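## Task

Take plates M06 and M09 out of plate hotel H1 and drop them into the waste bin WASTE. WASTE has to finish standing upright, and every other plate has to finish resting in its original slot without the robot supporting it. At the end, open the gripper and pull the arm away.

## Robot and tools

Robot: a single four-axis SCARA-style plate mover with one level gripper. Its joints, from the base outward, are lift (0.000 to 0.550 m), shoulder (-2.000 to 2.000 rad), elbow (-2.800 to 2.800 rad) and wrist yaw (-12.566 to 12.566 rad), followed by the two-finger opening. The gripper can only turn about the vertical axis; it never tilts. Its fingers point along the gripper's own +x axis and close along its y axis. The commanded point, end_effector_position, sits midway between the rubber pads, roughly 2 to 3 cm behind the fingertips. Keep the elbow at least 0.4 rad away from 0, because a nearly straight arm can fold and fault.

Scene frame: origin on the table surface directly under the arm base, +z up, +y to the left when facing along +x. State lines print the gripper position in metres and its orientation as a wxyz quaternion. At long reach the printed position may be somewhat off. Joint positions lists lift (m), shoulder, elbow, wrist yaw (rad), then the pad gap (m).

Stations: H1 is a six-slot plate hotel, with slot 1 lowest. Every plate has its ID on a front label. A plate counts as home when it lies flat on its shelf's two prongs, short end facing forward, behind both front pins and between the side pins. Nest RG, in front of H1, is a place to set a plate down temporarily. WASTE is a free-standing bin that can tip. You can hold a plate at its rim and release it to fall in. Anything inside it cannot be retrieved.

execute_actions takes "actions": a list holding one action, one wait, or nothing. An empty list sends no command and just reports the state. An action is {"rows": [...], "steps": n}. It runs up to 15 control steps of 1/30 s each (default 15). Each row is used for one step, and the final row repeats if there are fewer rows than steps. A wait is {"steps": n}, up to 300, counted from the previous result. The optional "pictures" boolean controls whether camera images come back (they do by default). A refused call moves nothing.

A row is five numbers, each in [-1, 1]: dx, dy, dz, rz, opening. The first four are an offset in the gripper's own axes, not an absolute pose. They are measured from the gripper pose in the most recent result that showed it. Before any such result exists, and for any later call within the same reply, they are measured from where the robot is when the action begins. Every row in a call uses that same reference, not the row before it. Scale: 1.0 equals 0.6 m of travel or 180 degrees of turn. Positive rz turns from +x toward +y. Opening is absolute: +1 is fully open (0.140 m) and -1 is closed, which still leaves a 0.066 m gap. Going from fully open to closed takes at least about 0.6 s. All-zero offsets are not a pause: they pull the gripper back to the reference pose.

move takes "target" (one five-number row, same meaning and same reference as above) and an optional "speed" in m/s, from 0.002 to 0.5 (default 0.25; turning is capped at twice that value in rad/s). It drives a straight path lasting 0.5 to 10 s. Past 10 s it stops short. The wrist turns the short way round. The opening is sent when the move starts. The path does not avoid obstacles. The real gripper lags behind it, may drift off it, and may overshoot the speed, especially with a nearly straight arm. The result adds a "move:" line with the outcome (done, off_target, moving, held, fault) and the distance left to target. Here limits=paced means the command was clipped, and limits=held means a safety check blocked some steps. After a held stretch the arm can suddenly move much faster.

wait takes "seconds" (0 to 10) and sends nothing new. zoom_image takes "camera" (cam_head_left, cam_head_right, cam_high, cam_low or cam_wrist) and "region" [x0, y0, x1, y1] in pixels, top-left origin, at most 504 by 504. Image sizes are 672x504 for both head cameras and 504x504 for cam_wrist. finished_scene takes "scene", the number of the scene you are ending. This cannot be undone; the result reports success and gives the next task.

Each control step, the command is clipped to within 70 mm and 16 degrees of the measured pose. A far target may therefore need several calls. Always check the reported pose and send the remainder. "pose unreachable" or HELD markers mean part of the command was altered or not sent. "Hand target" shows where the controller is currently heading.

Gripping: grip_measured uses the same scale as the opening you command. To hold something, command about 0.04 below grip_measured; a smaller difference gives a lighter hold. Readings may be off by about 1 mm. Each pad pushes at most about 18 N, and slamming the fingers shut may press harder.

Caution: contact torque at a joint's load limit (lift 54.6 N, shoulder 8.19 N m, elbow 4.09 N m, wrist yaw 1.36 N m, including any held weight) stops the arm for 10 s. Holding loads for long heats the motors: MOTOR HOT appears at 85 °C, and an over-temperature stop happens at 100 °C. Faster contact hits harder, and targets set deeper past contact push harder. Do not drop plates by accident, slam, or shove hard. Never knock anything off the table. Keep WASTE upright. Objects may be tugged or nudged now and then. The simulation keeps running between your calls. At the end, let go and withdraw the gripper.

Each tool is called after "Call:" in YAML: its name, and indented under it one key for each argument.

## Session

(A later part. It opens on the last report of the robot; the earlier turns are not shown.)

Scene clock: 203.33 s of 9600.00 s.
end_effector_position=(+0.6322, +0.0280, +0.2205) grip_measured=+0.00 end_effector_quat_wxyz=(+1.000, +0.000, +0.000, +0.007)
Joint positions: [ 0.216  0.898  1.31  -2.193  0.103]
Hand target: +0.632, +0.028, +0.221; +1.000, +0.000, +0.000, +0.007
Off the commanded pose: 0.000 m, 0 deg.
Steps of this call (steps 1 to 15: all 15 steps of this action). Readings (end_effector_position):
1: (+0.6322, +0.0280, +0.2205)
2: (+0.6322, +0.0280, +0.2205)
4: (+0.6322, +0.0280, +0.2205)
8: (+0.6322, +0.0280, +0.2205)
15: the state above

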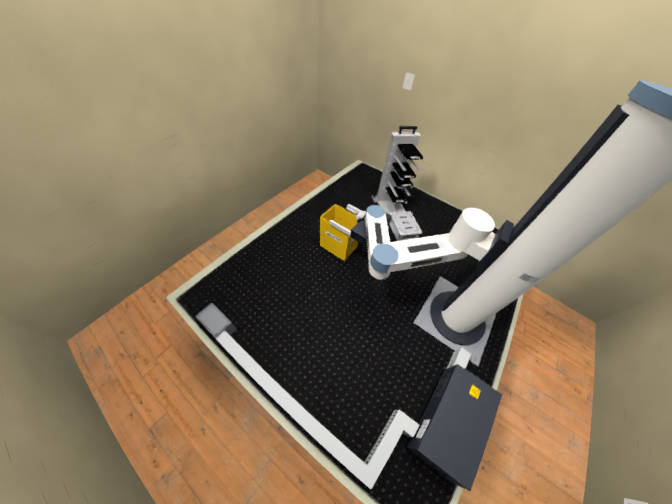

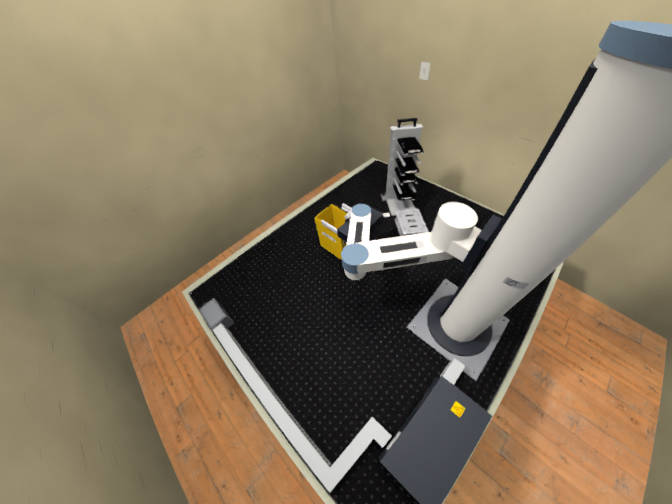

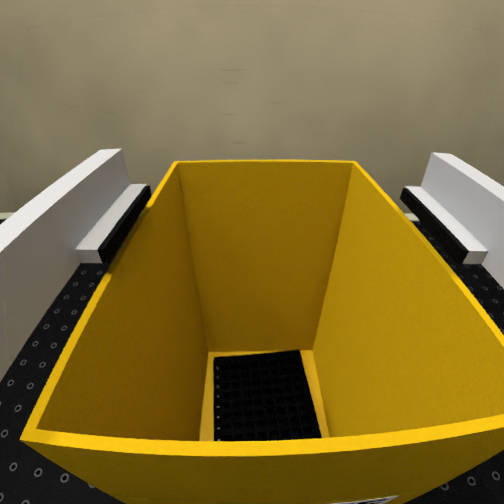

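Call:
move:
  target: [-0.2447, -0.6155, 0.06, -0.232, -0.1]
  speed: 0.35

Call:
move:
  target: [0, 0, -0.2263, 0, -0.1]
  speed: 0.25

Scene clock: 216.27 s of 9600.00 s.
end_effector_position=(+0.4907, -0.3432, +0.2565) grip_measured=-0.10 end_effector_quat_wxyz=(+0.937, +0.000, +0.000, -0.350)
Joint positions: [ 0.252 -0.078  1.356 -1.992  0.099]
Hand target: +0.491, -0.343, +0.257; +0.937, +0.000, +0.000, -0.350
Off the commanded pose: 0.000 m, 0 deg.
After step 90, 8.30 s passed at rest.
move: done

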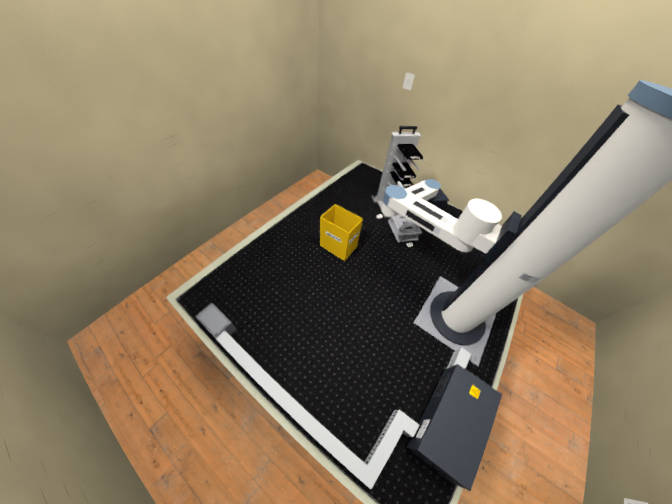

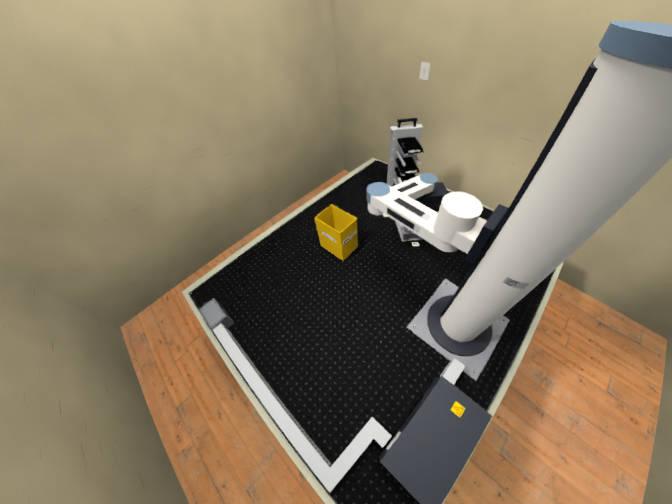

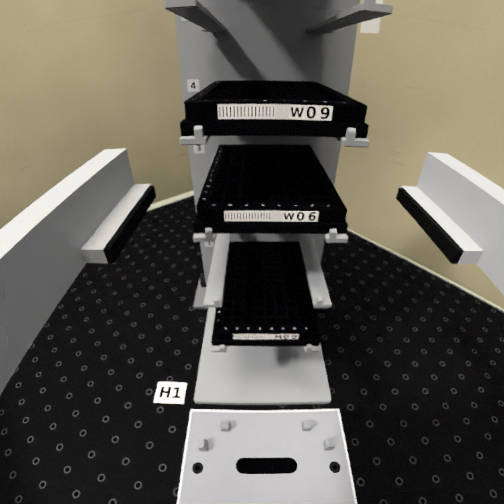

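Scene clock: 217.23 s of 9600.00 s.
end_effector_position=(+0.4907, -0.3432, +0.1207) grip_measured=-0.10 end_effector_quat_wxyz=(+0.937, +0.000, +0.000, -0.350)
Joint positions: [ 0.116 -0.078  1.356 -1.992  0.099]
Hand target: +0.491, -0.343, +0.121; +0.937, +0.000, +0.000, -0.350
Off the commanded pose: 0.000 m, 0 deg.
move: done

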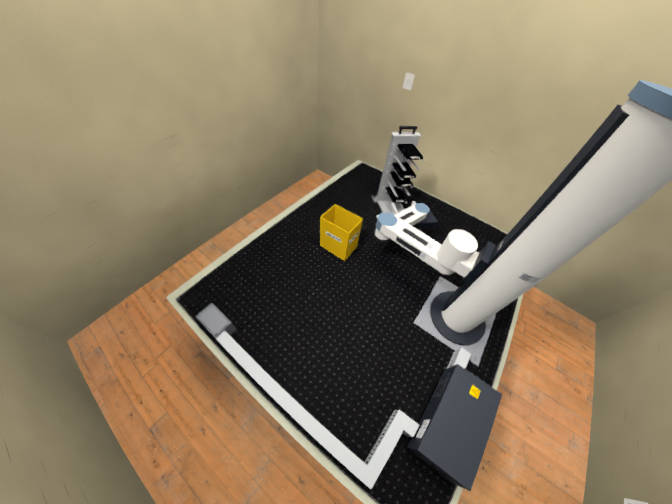

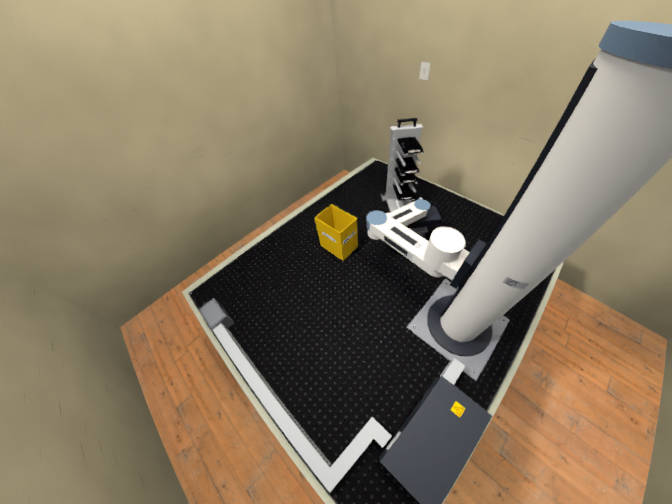

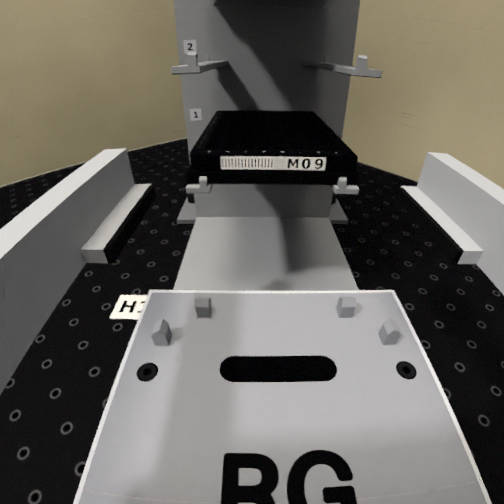

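Call:
move:
  target: [0.1667, 0, 0, 0, -0.2]
  speed: 0.1

Scene clock: 221.03 s of 9600.00 s.
end_effector_position=(+0.5662, -0.4088, +0.1207) grip_measured=-0.20 end_effector_quat_wxyz=(+0.937, +0.000, +0.000, -0.349)
Joint positions: [ 0.116 -0.281  1.92  -2.353  0.096]
Hand target: +0.566, -0.409, +0.121; +0.937, +0.000, +0.000, -0.350
Off the commanded pose: 0.000 m, 0 deg.
move: done

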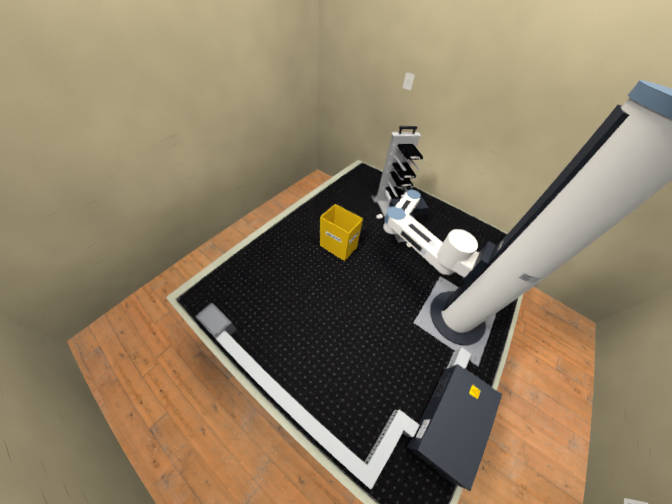

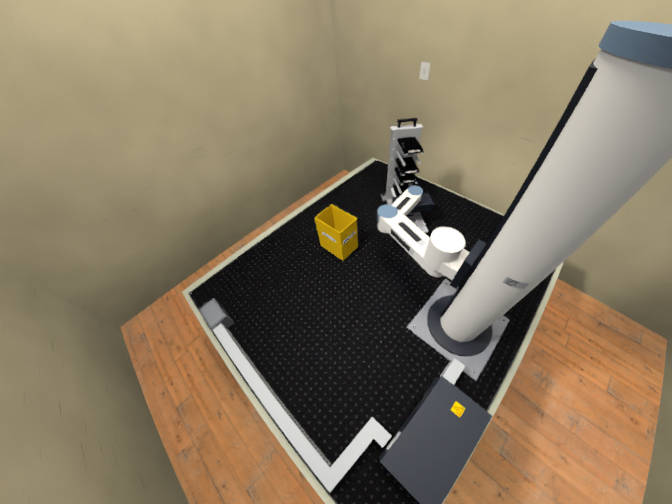

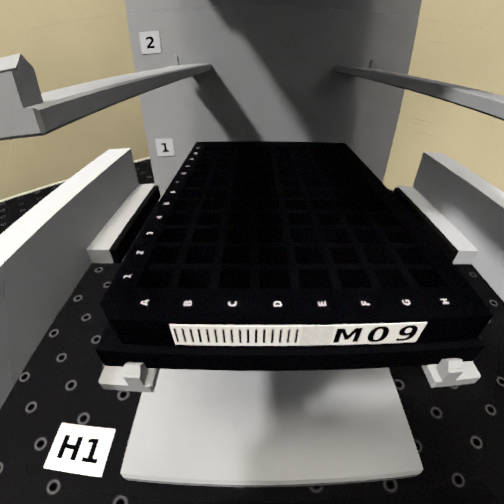

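The view matches the previous grip, so I'll close, lift and retract.

Call:
execute_actions:
  actions:
    - {"rows": [[0,0,0,0,-0.35],[0,0,0,0,-0.4],[0,0,0,0,-0.44],[0,0,0,0,-0.47],[0,0,0,0,-0.49],[0,0,0,0,-0.51],[0,0,0,0,-0.53],[0,0,0,0,-0.55],[0,0,0,0,-0.57],[0,0,0,0,-0.59],[0,0,0,0,-0.61],[0,0,0,0,-0.63],[0,0,0,0,-0.64]], "steps": 15}
  pictures: false

Call:
move:
  target: [0, 0, 0.02, 0, -0.64]
  speed: 0.03

Scene clock: 229.20 s of 9600.00 s.
end_effector_position=(+0.5662, -0.4088, +0.1207) grip_measured=-0.59 end_effector_quat_wxyz=(+0.937, +0.000, +0.000, -0.349)
Joint positions: [ 0.116 -0.281  1.92  -2.353  0.081]
Hand target: +0.566, -0.409, +0.121; +0.937, +0.000, +0.000, -0.349
Off the commanded pose: 0.000 m, 0 deg.
Steps of this call (steps 1 to 90: nothing new was sent; then 4.67 s passed at rest; steps 91 to 105: all 15 steps of this action). Readings (end_effector_position):
91: (+0.5662, -0.4088, +0.1207)
92: (+0.5662, -0.4088, +0.1207)
94: (+0.5662, -0.4088, +0.1207)
98: (+0.5662, -0.4088, +0.1207)
105: the state above

Scene clock: 230.13 s of 9600.00 s.
end_effector_position=(+0.5662, -0.4088, +0.1327) grip_measured=-0.59 end_effector_quat_wxyz=(+0.937, +0.000, +0.000, -0.349)
Joint positions: [ 0.128 -0.281  1.92  -2.353  0.081]
Hand target: +0.566, -0.409, +0.133; +0.937, +0.000, +0.000, -0.349
Off the commanded pose: 0.000 m, 0 deg.
move: done

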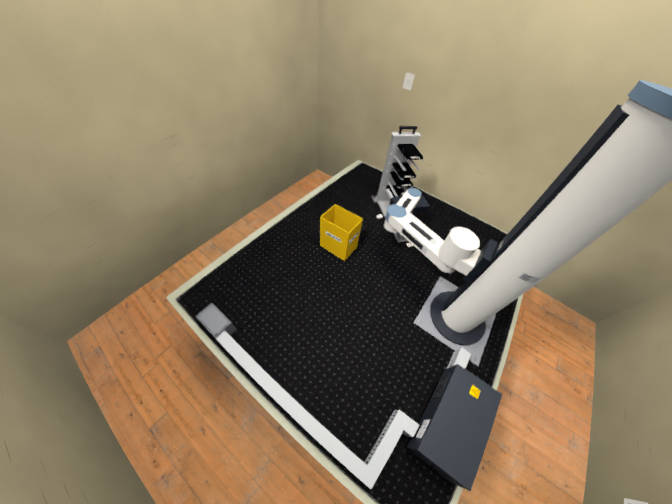

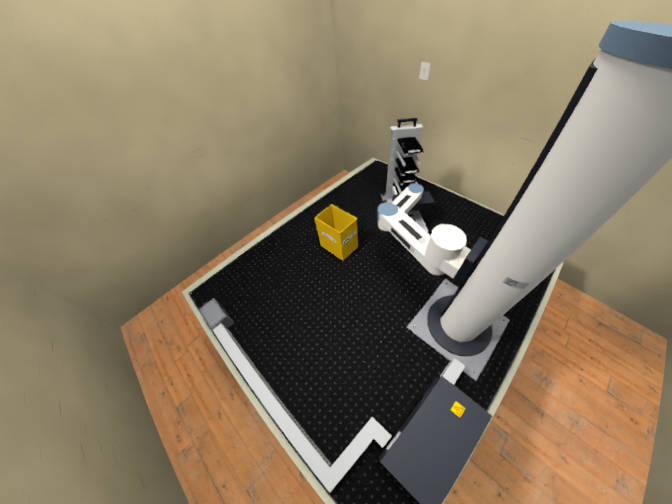

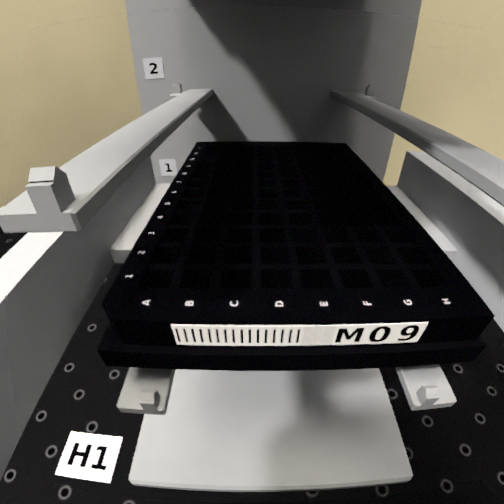

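Call:
move:
  target: [-0.27, 0, 0, 0, -0.64]
  speed: 0.12

Call:
move:
  target: [0, 0, 0.2, 0, -0.64]
  speed: 0.2

Call:
move:
  target: [-0.1243, 0.6223, 0, 0.232, -0.64]
  speed: 0.3

Scene clock: 237.23 s of 9600.00 s.
end_effector_position=(+0.4437, -0.3026, +0.1327) grip_measured=-0.59 end_effector_quat_wxyz=(+0.937, +0.000, +0.000, -0.350)
Joint positions: [ 0.128 -0.005  1.066 -1.776  0.081]
Hand target: +0.444, -0.303, +0.133; +0.937, +0.000, +0.000, -0.349
Off the commanded pose: 0.000 m, 0 deg.
After step 90, 2.47 s passed at rest.
move: done

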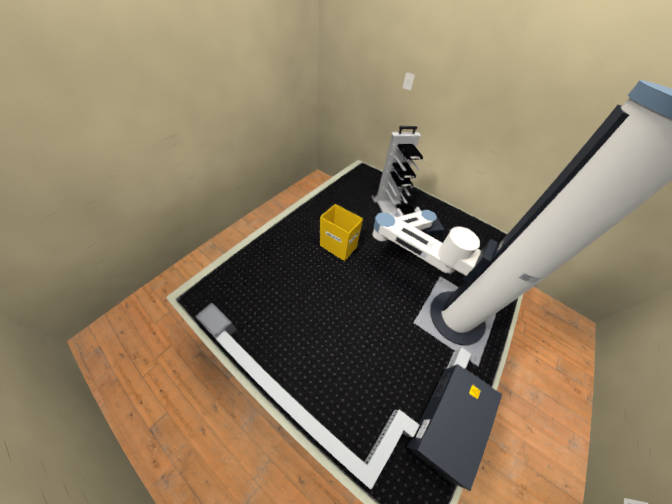

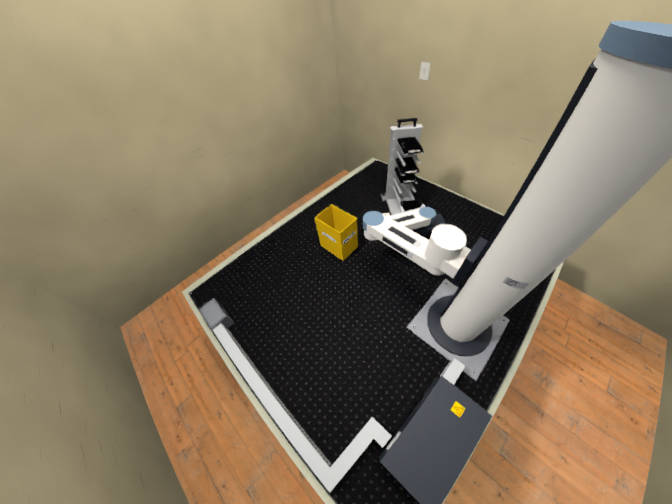

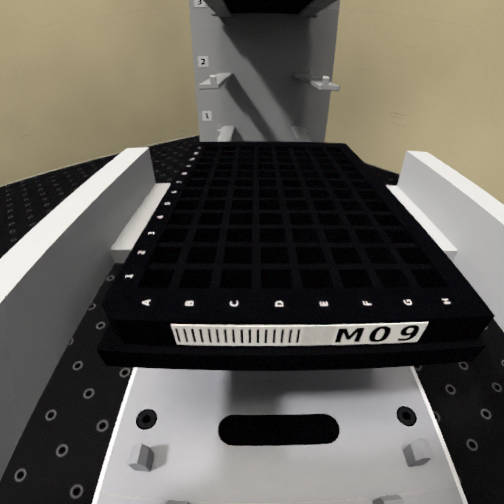

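Scene clock: 238.20 s of 9600.00 s.
end_effector_position=(+0.4437, -0.3026, +0.2527) grip_measured=-0.59 end_effector_quat_wxyz=(+0.937, +0.000, +0.000, -0.350)
Joint positions: [ 0.248 -0.005  1.066 -1.776  0.081]
Hand target: +0.444, -0.303, +0.253; +0.937, +0.000, +0.000, -0.350
Off the commanded pose: 0.000 m, 0 deg.
move: done

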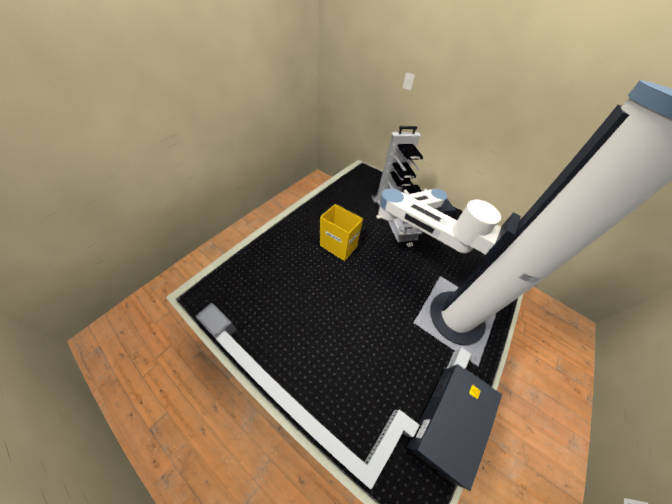

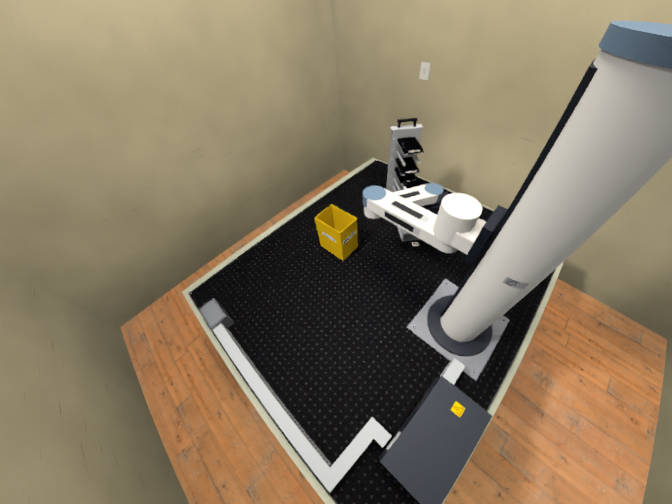

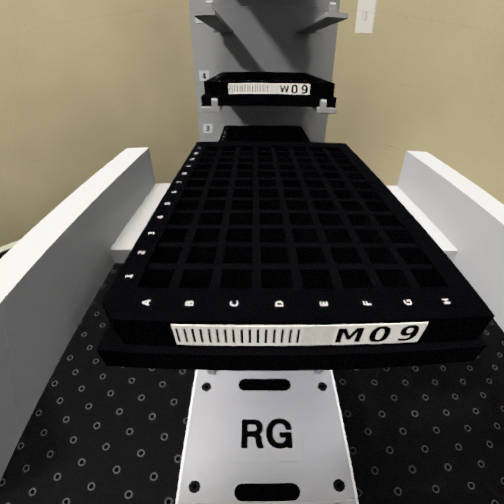

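Scene clock: 239.83 s of 9600.00 s.
end_effector_position=(+0.6321, +0.0282, +0.2527) grip_measured=-0.59 end_effector_quat_wxyz=(+1.000, +0.000, +0.000, +0.008)
Joint positions: [ 0.248  0.898  1.309 -2.193  0.081]
Hand target: +0.632, +0.028, +0.253; +1.000, +0.000, +0.000, +0.007
Off the commanded pose: 0.000 m, 0 deg.
move: done

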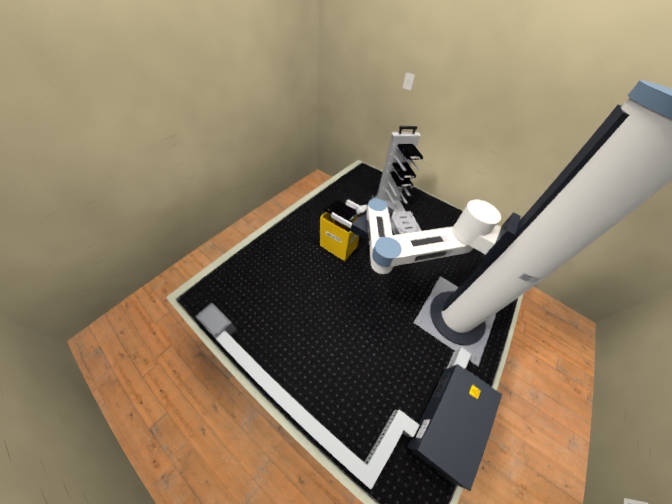

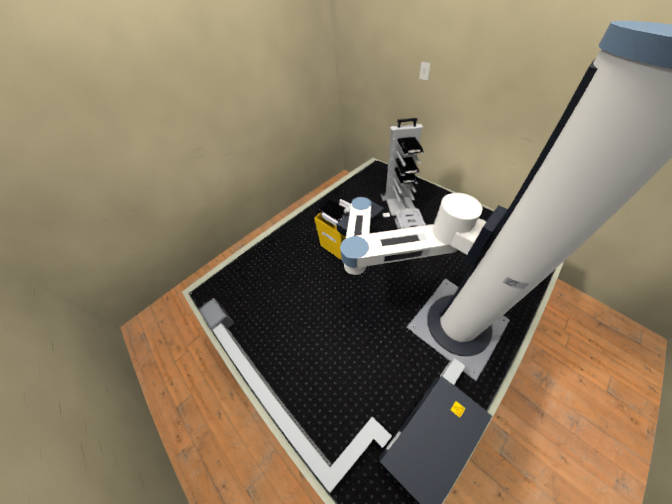

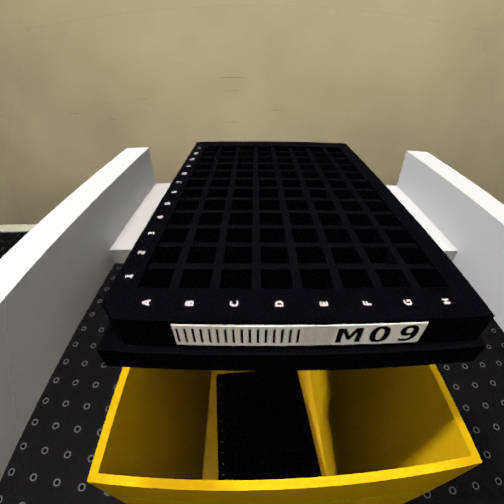

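Call:
move:
  target: [0, 0, -0.0537, 0, -0.64]
  speed: 0.06

Call:
execute_actions:
  actions:
    - {"rows": [[0,0,0,0,0.0]], "steps": 15}
  pictures: false

Call:
move:
  target: [-0.05, 0, 0.15, 0, 0.0]
  speed: 0.2

Scene clock: 245.03 s of 9600.00 s.
end_effector_position=(+0.6321, +0.0282, +0.2205) grip_measured=-0.59 end_effector_quat_wxyz=(+1.000, +0.000, +0.000, +0.007)
Joint positions: [ 0.215  0.898  1.309 -2.193  0.081]
Hand target: +0.632, +0.028, +0.221; +1.000, +0.000, +0.000, +0.008
Off the commanded pose: 0.000 m, 0 deg.
After step 90, 1.40 s passed at rest.
move: done

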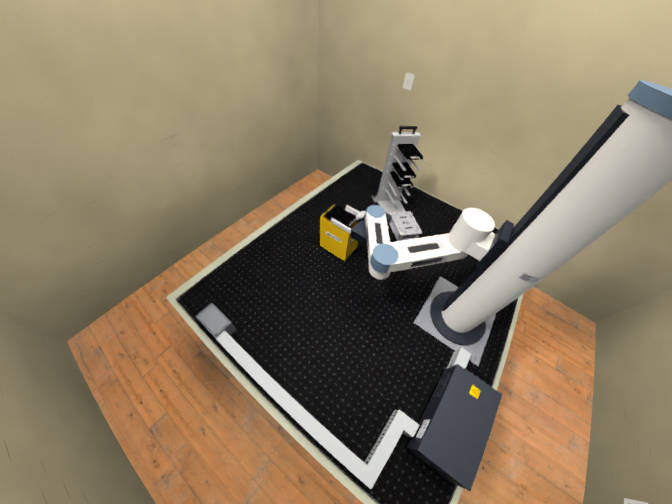

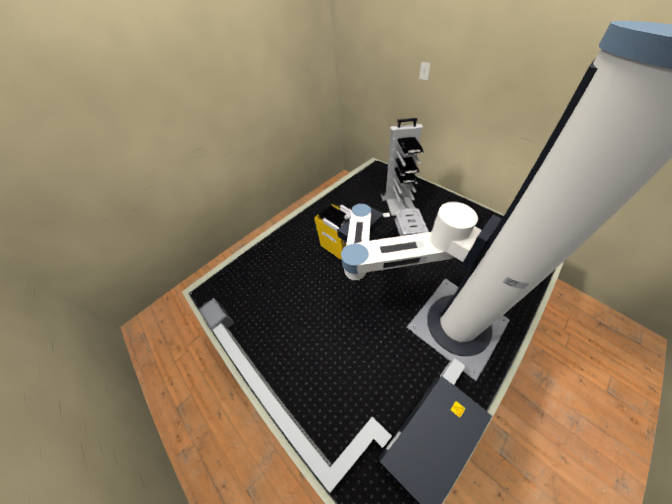

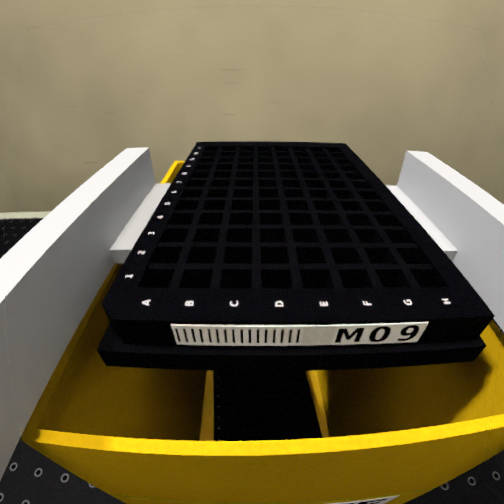

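Scene clock: 245.53 s of 9600.00 s.
end_effector_position=(+0.6321, +0.0282, +0.2205) grip_measured=+0.00 end_effector_quat_wxyz=(+1.000, +0.000, +0.000, +0.007)
Joint positions: [ 0.215  0.898  1.309 -2.193  0.103]
Hand target: +0.632, +0.028, +0.220; +1.000, +0.000, +0.000, +0.007
Off the commanded pose: 0.000 m, 0 deg.
Steps of this call (steps 1 to 15: all 15 steps of this action). Readings (end_effector_position):
1: (+0.6321, +0.0282, +0.2205)
2: (+0.6321, +0.0282, +0.2205)
4: (+0.6321, +0.0282, +0.2205)
8: (+0.6321, +0.0282, +0.2205)
15: the state above

Scene clock: 246.60 s of 9600.00 s.
end_effector_position=(+0.6021, +0.0277, +0.3105) grip_measured=+0.00 end_effector_quat_wxyz=(+1.000, +0.000, +0.000, +0.007)
Joint positions: [ 0.306  0.961  1.166 -2.112  0.103]
Hand target: +0.602, +0.028, +0.310; +1.000, +0.000, +0.000, +0.007
Off the commanded pose: 0.000 m, 0 deg.
move: done

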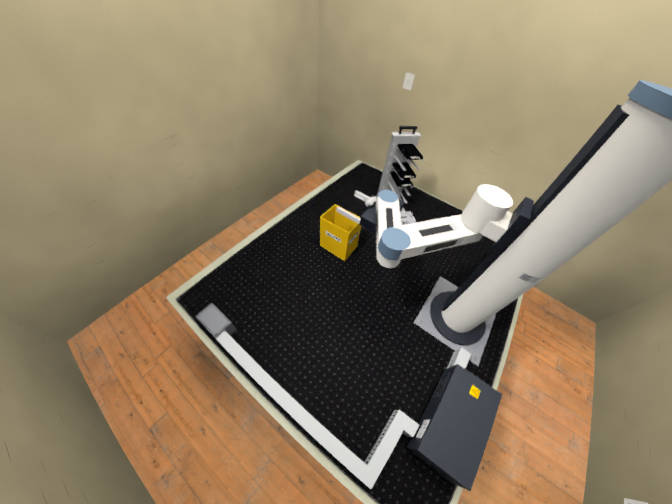

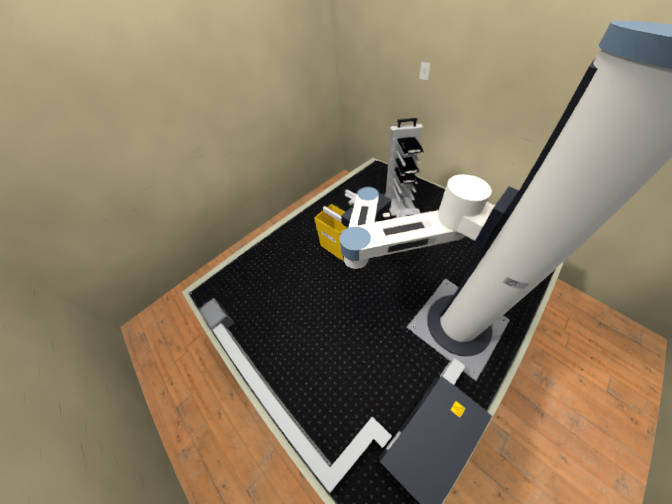

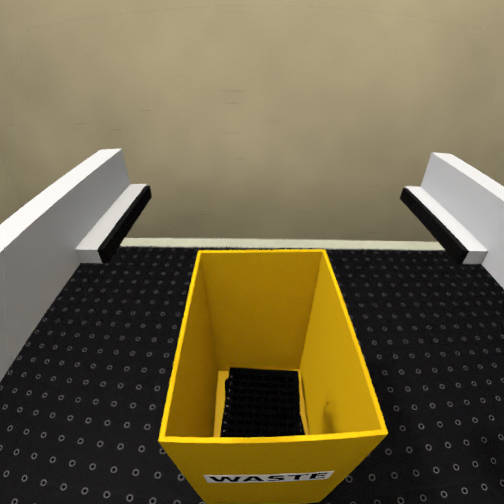

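Call:
zoom_image:
  camera: "cam_head_right"
  region: [360, 110, 460, 220]

Call:
finished_scene:
  scene: 1

Region (360, 110, 460, 220) of cam_head_right's 672x504 image, scaled by 4.582, with more detail than that image has; it fills the left 458 columns of this view, and the rest is white.

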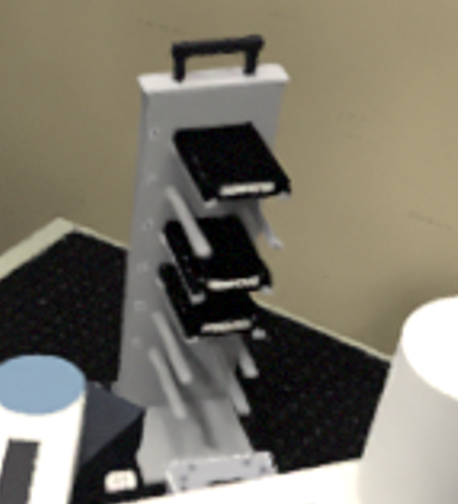

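The scene is finished: the task was done.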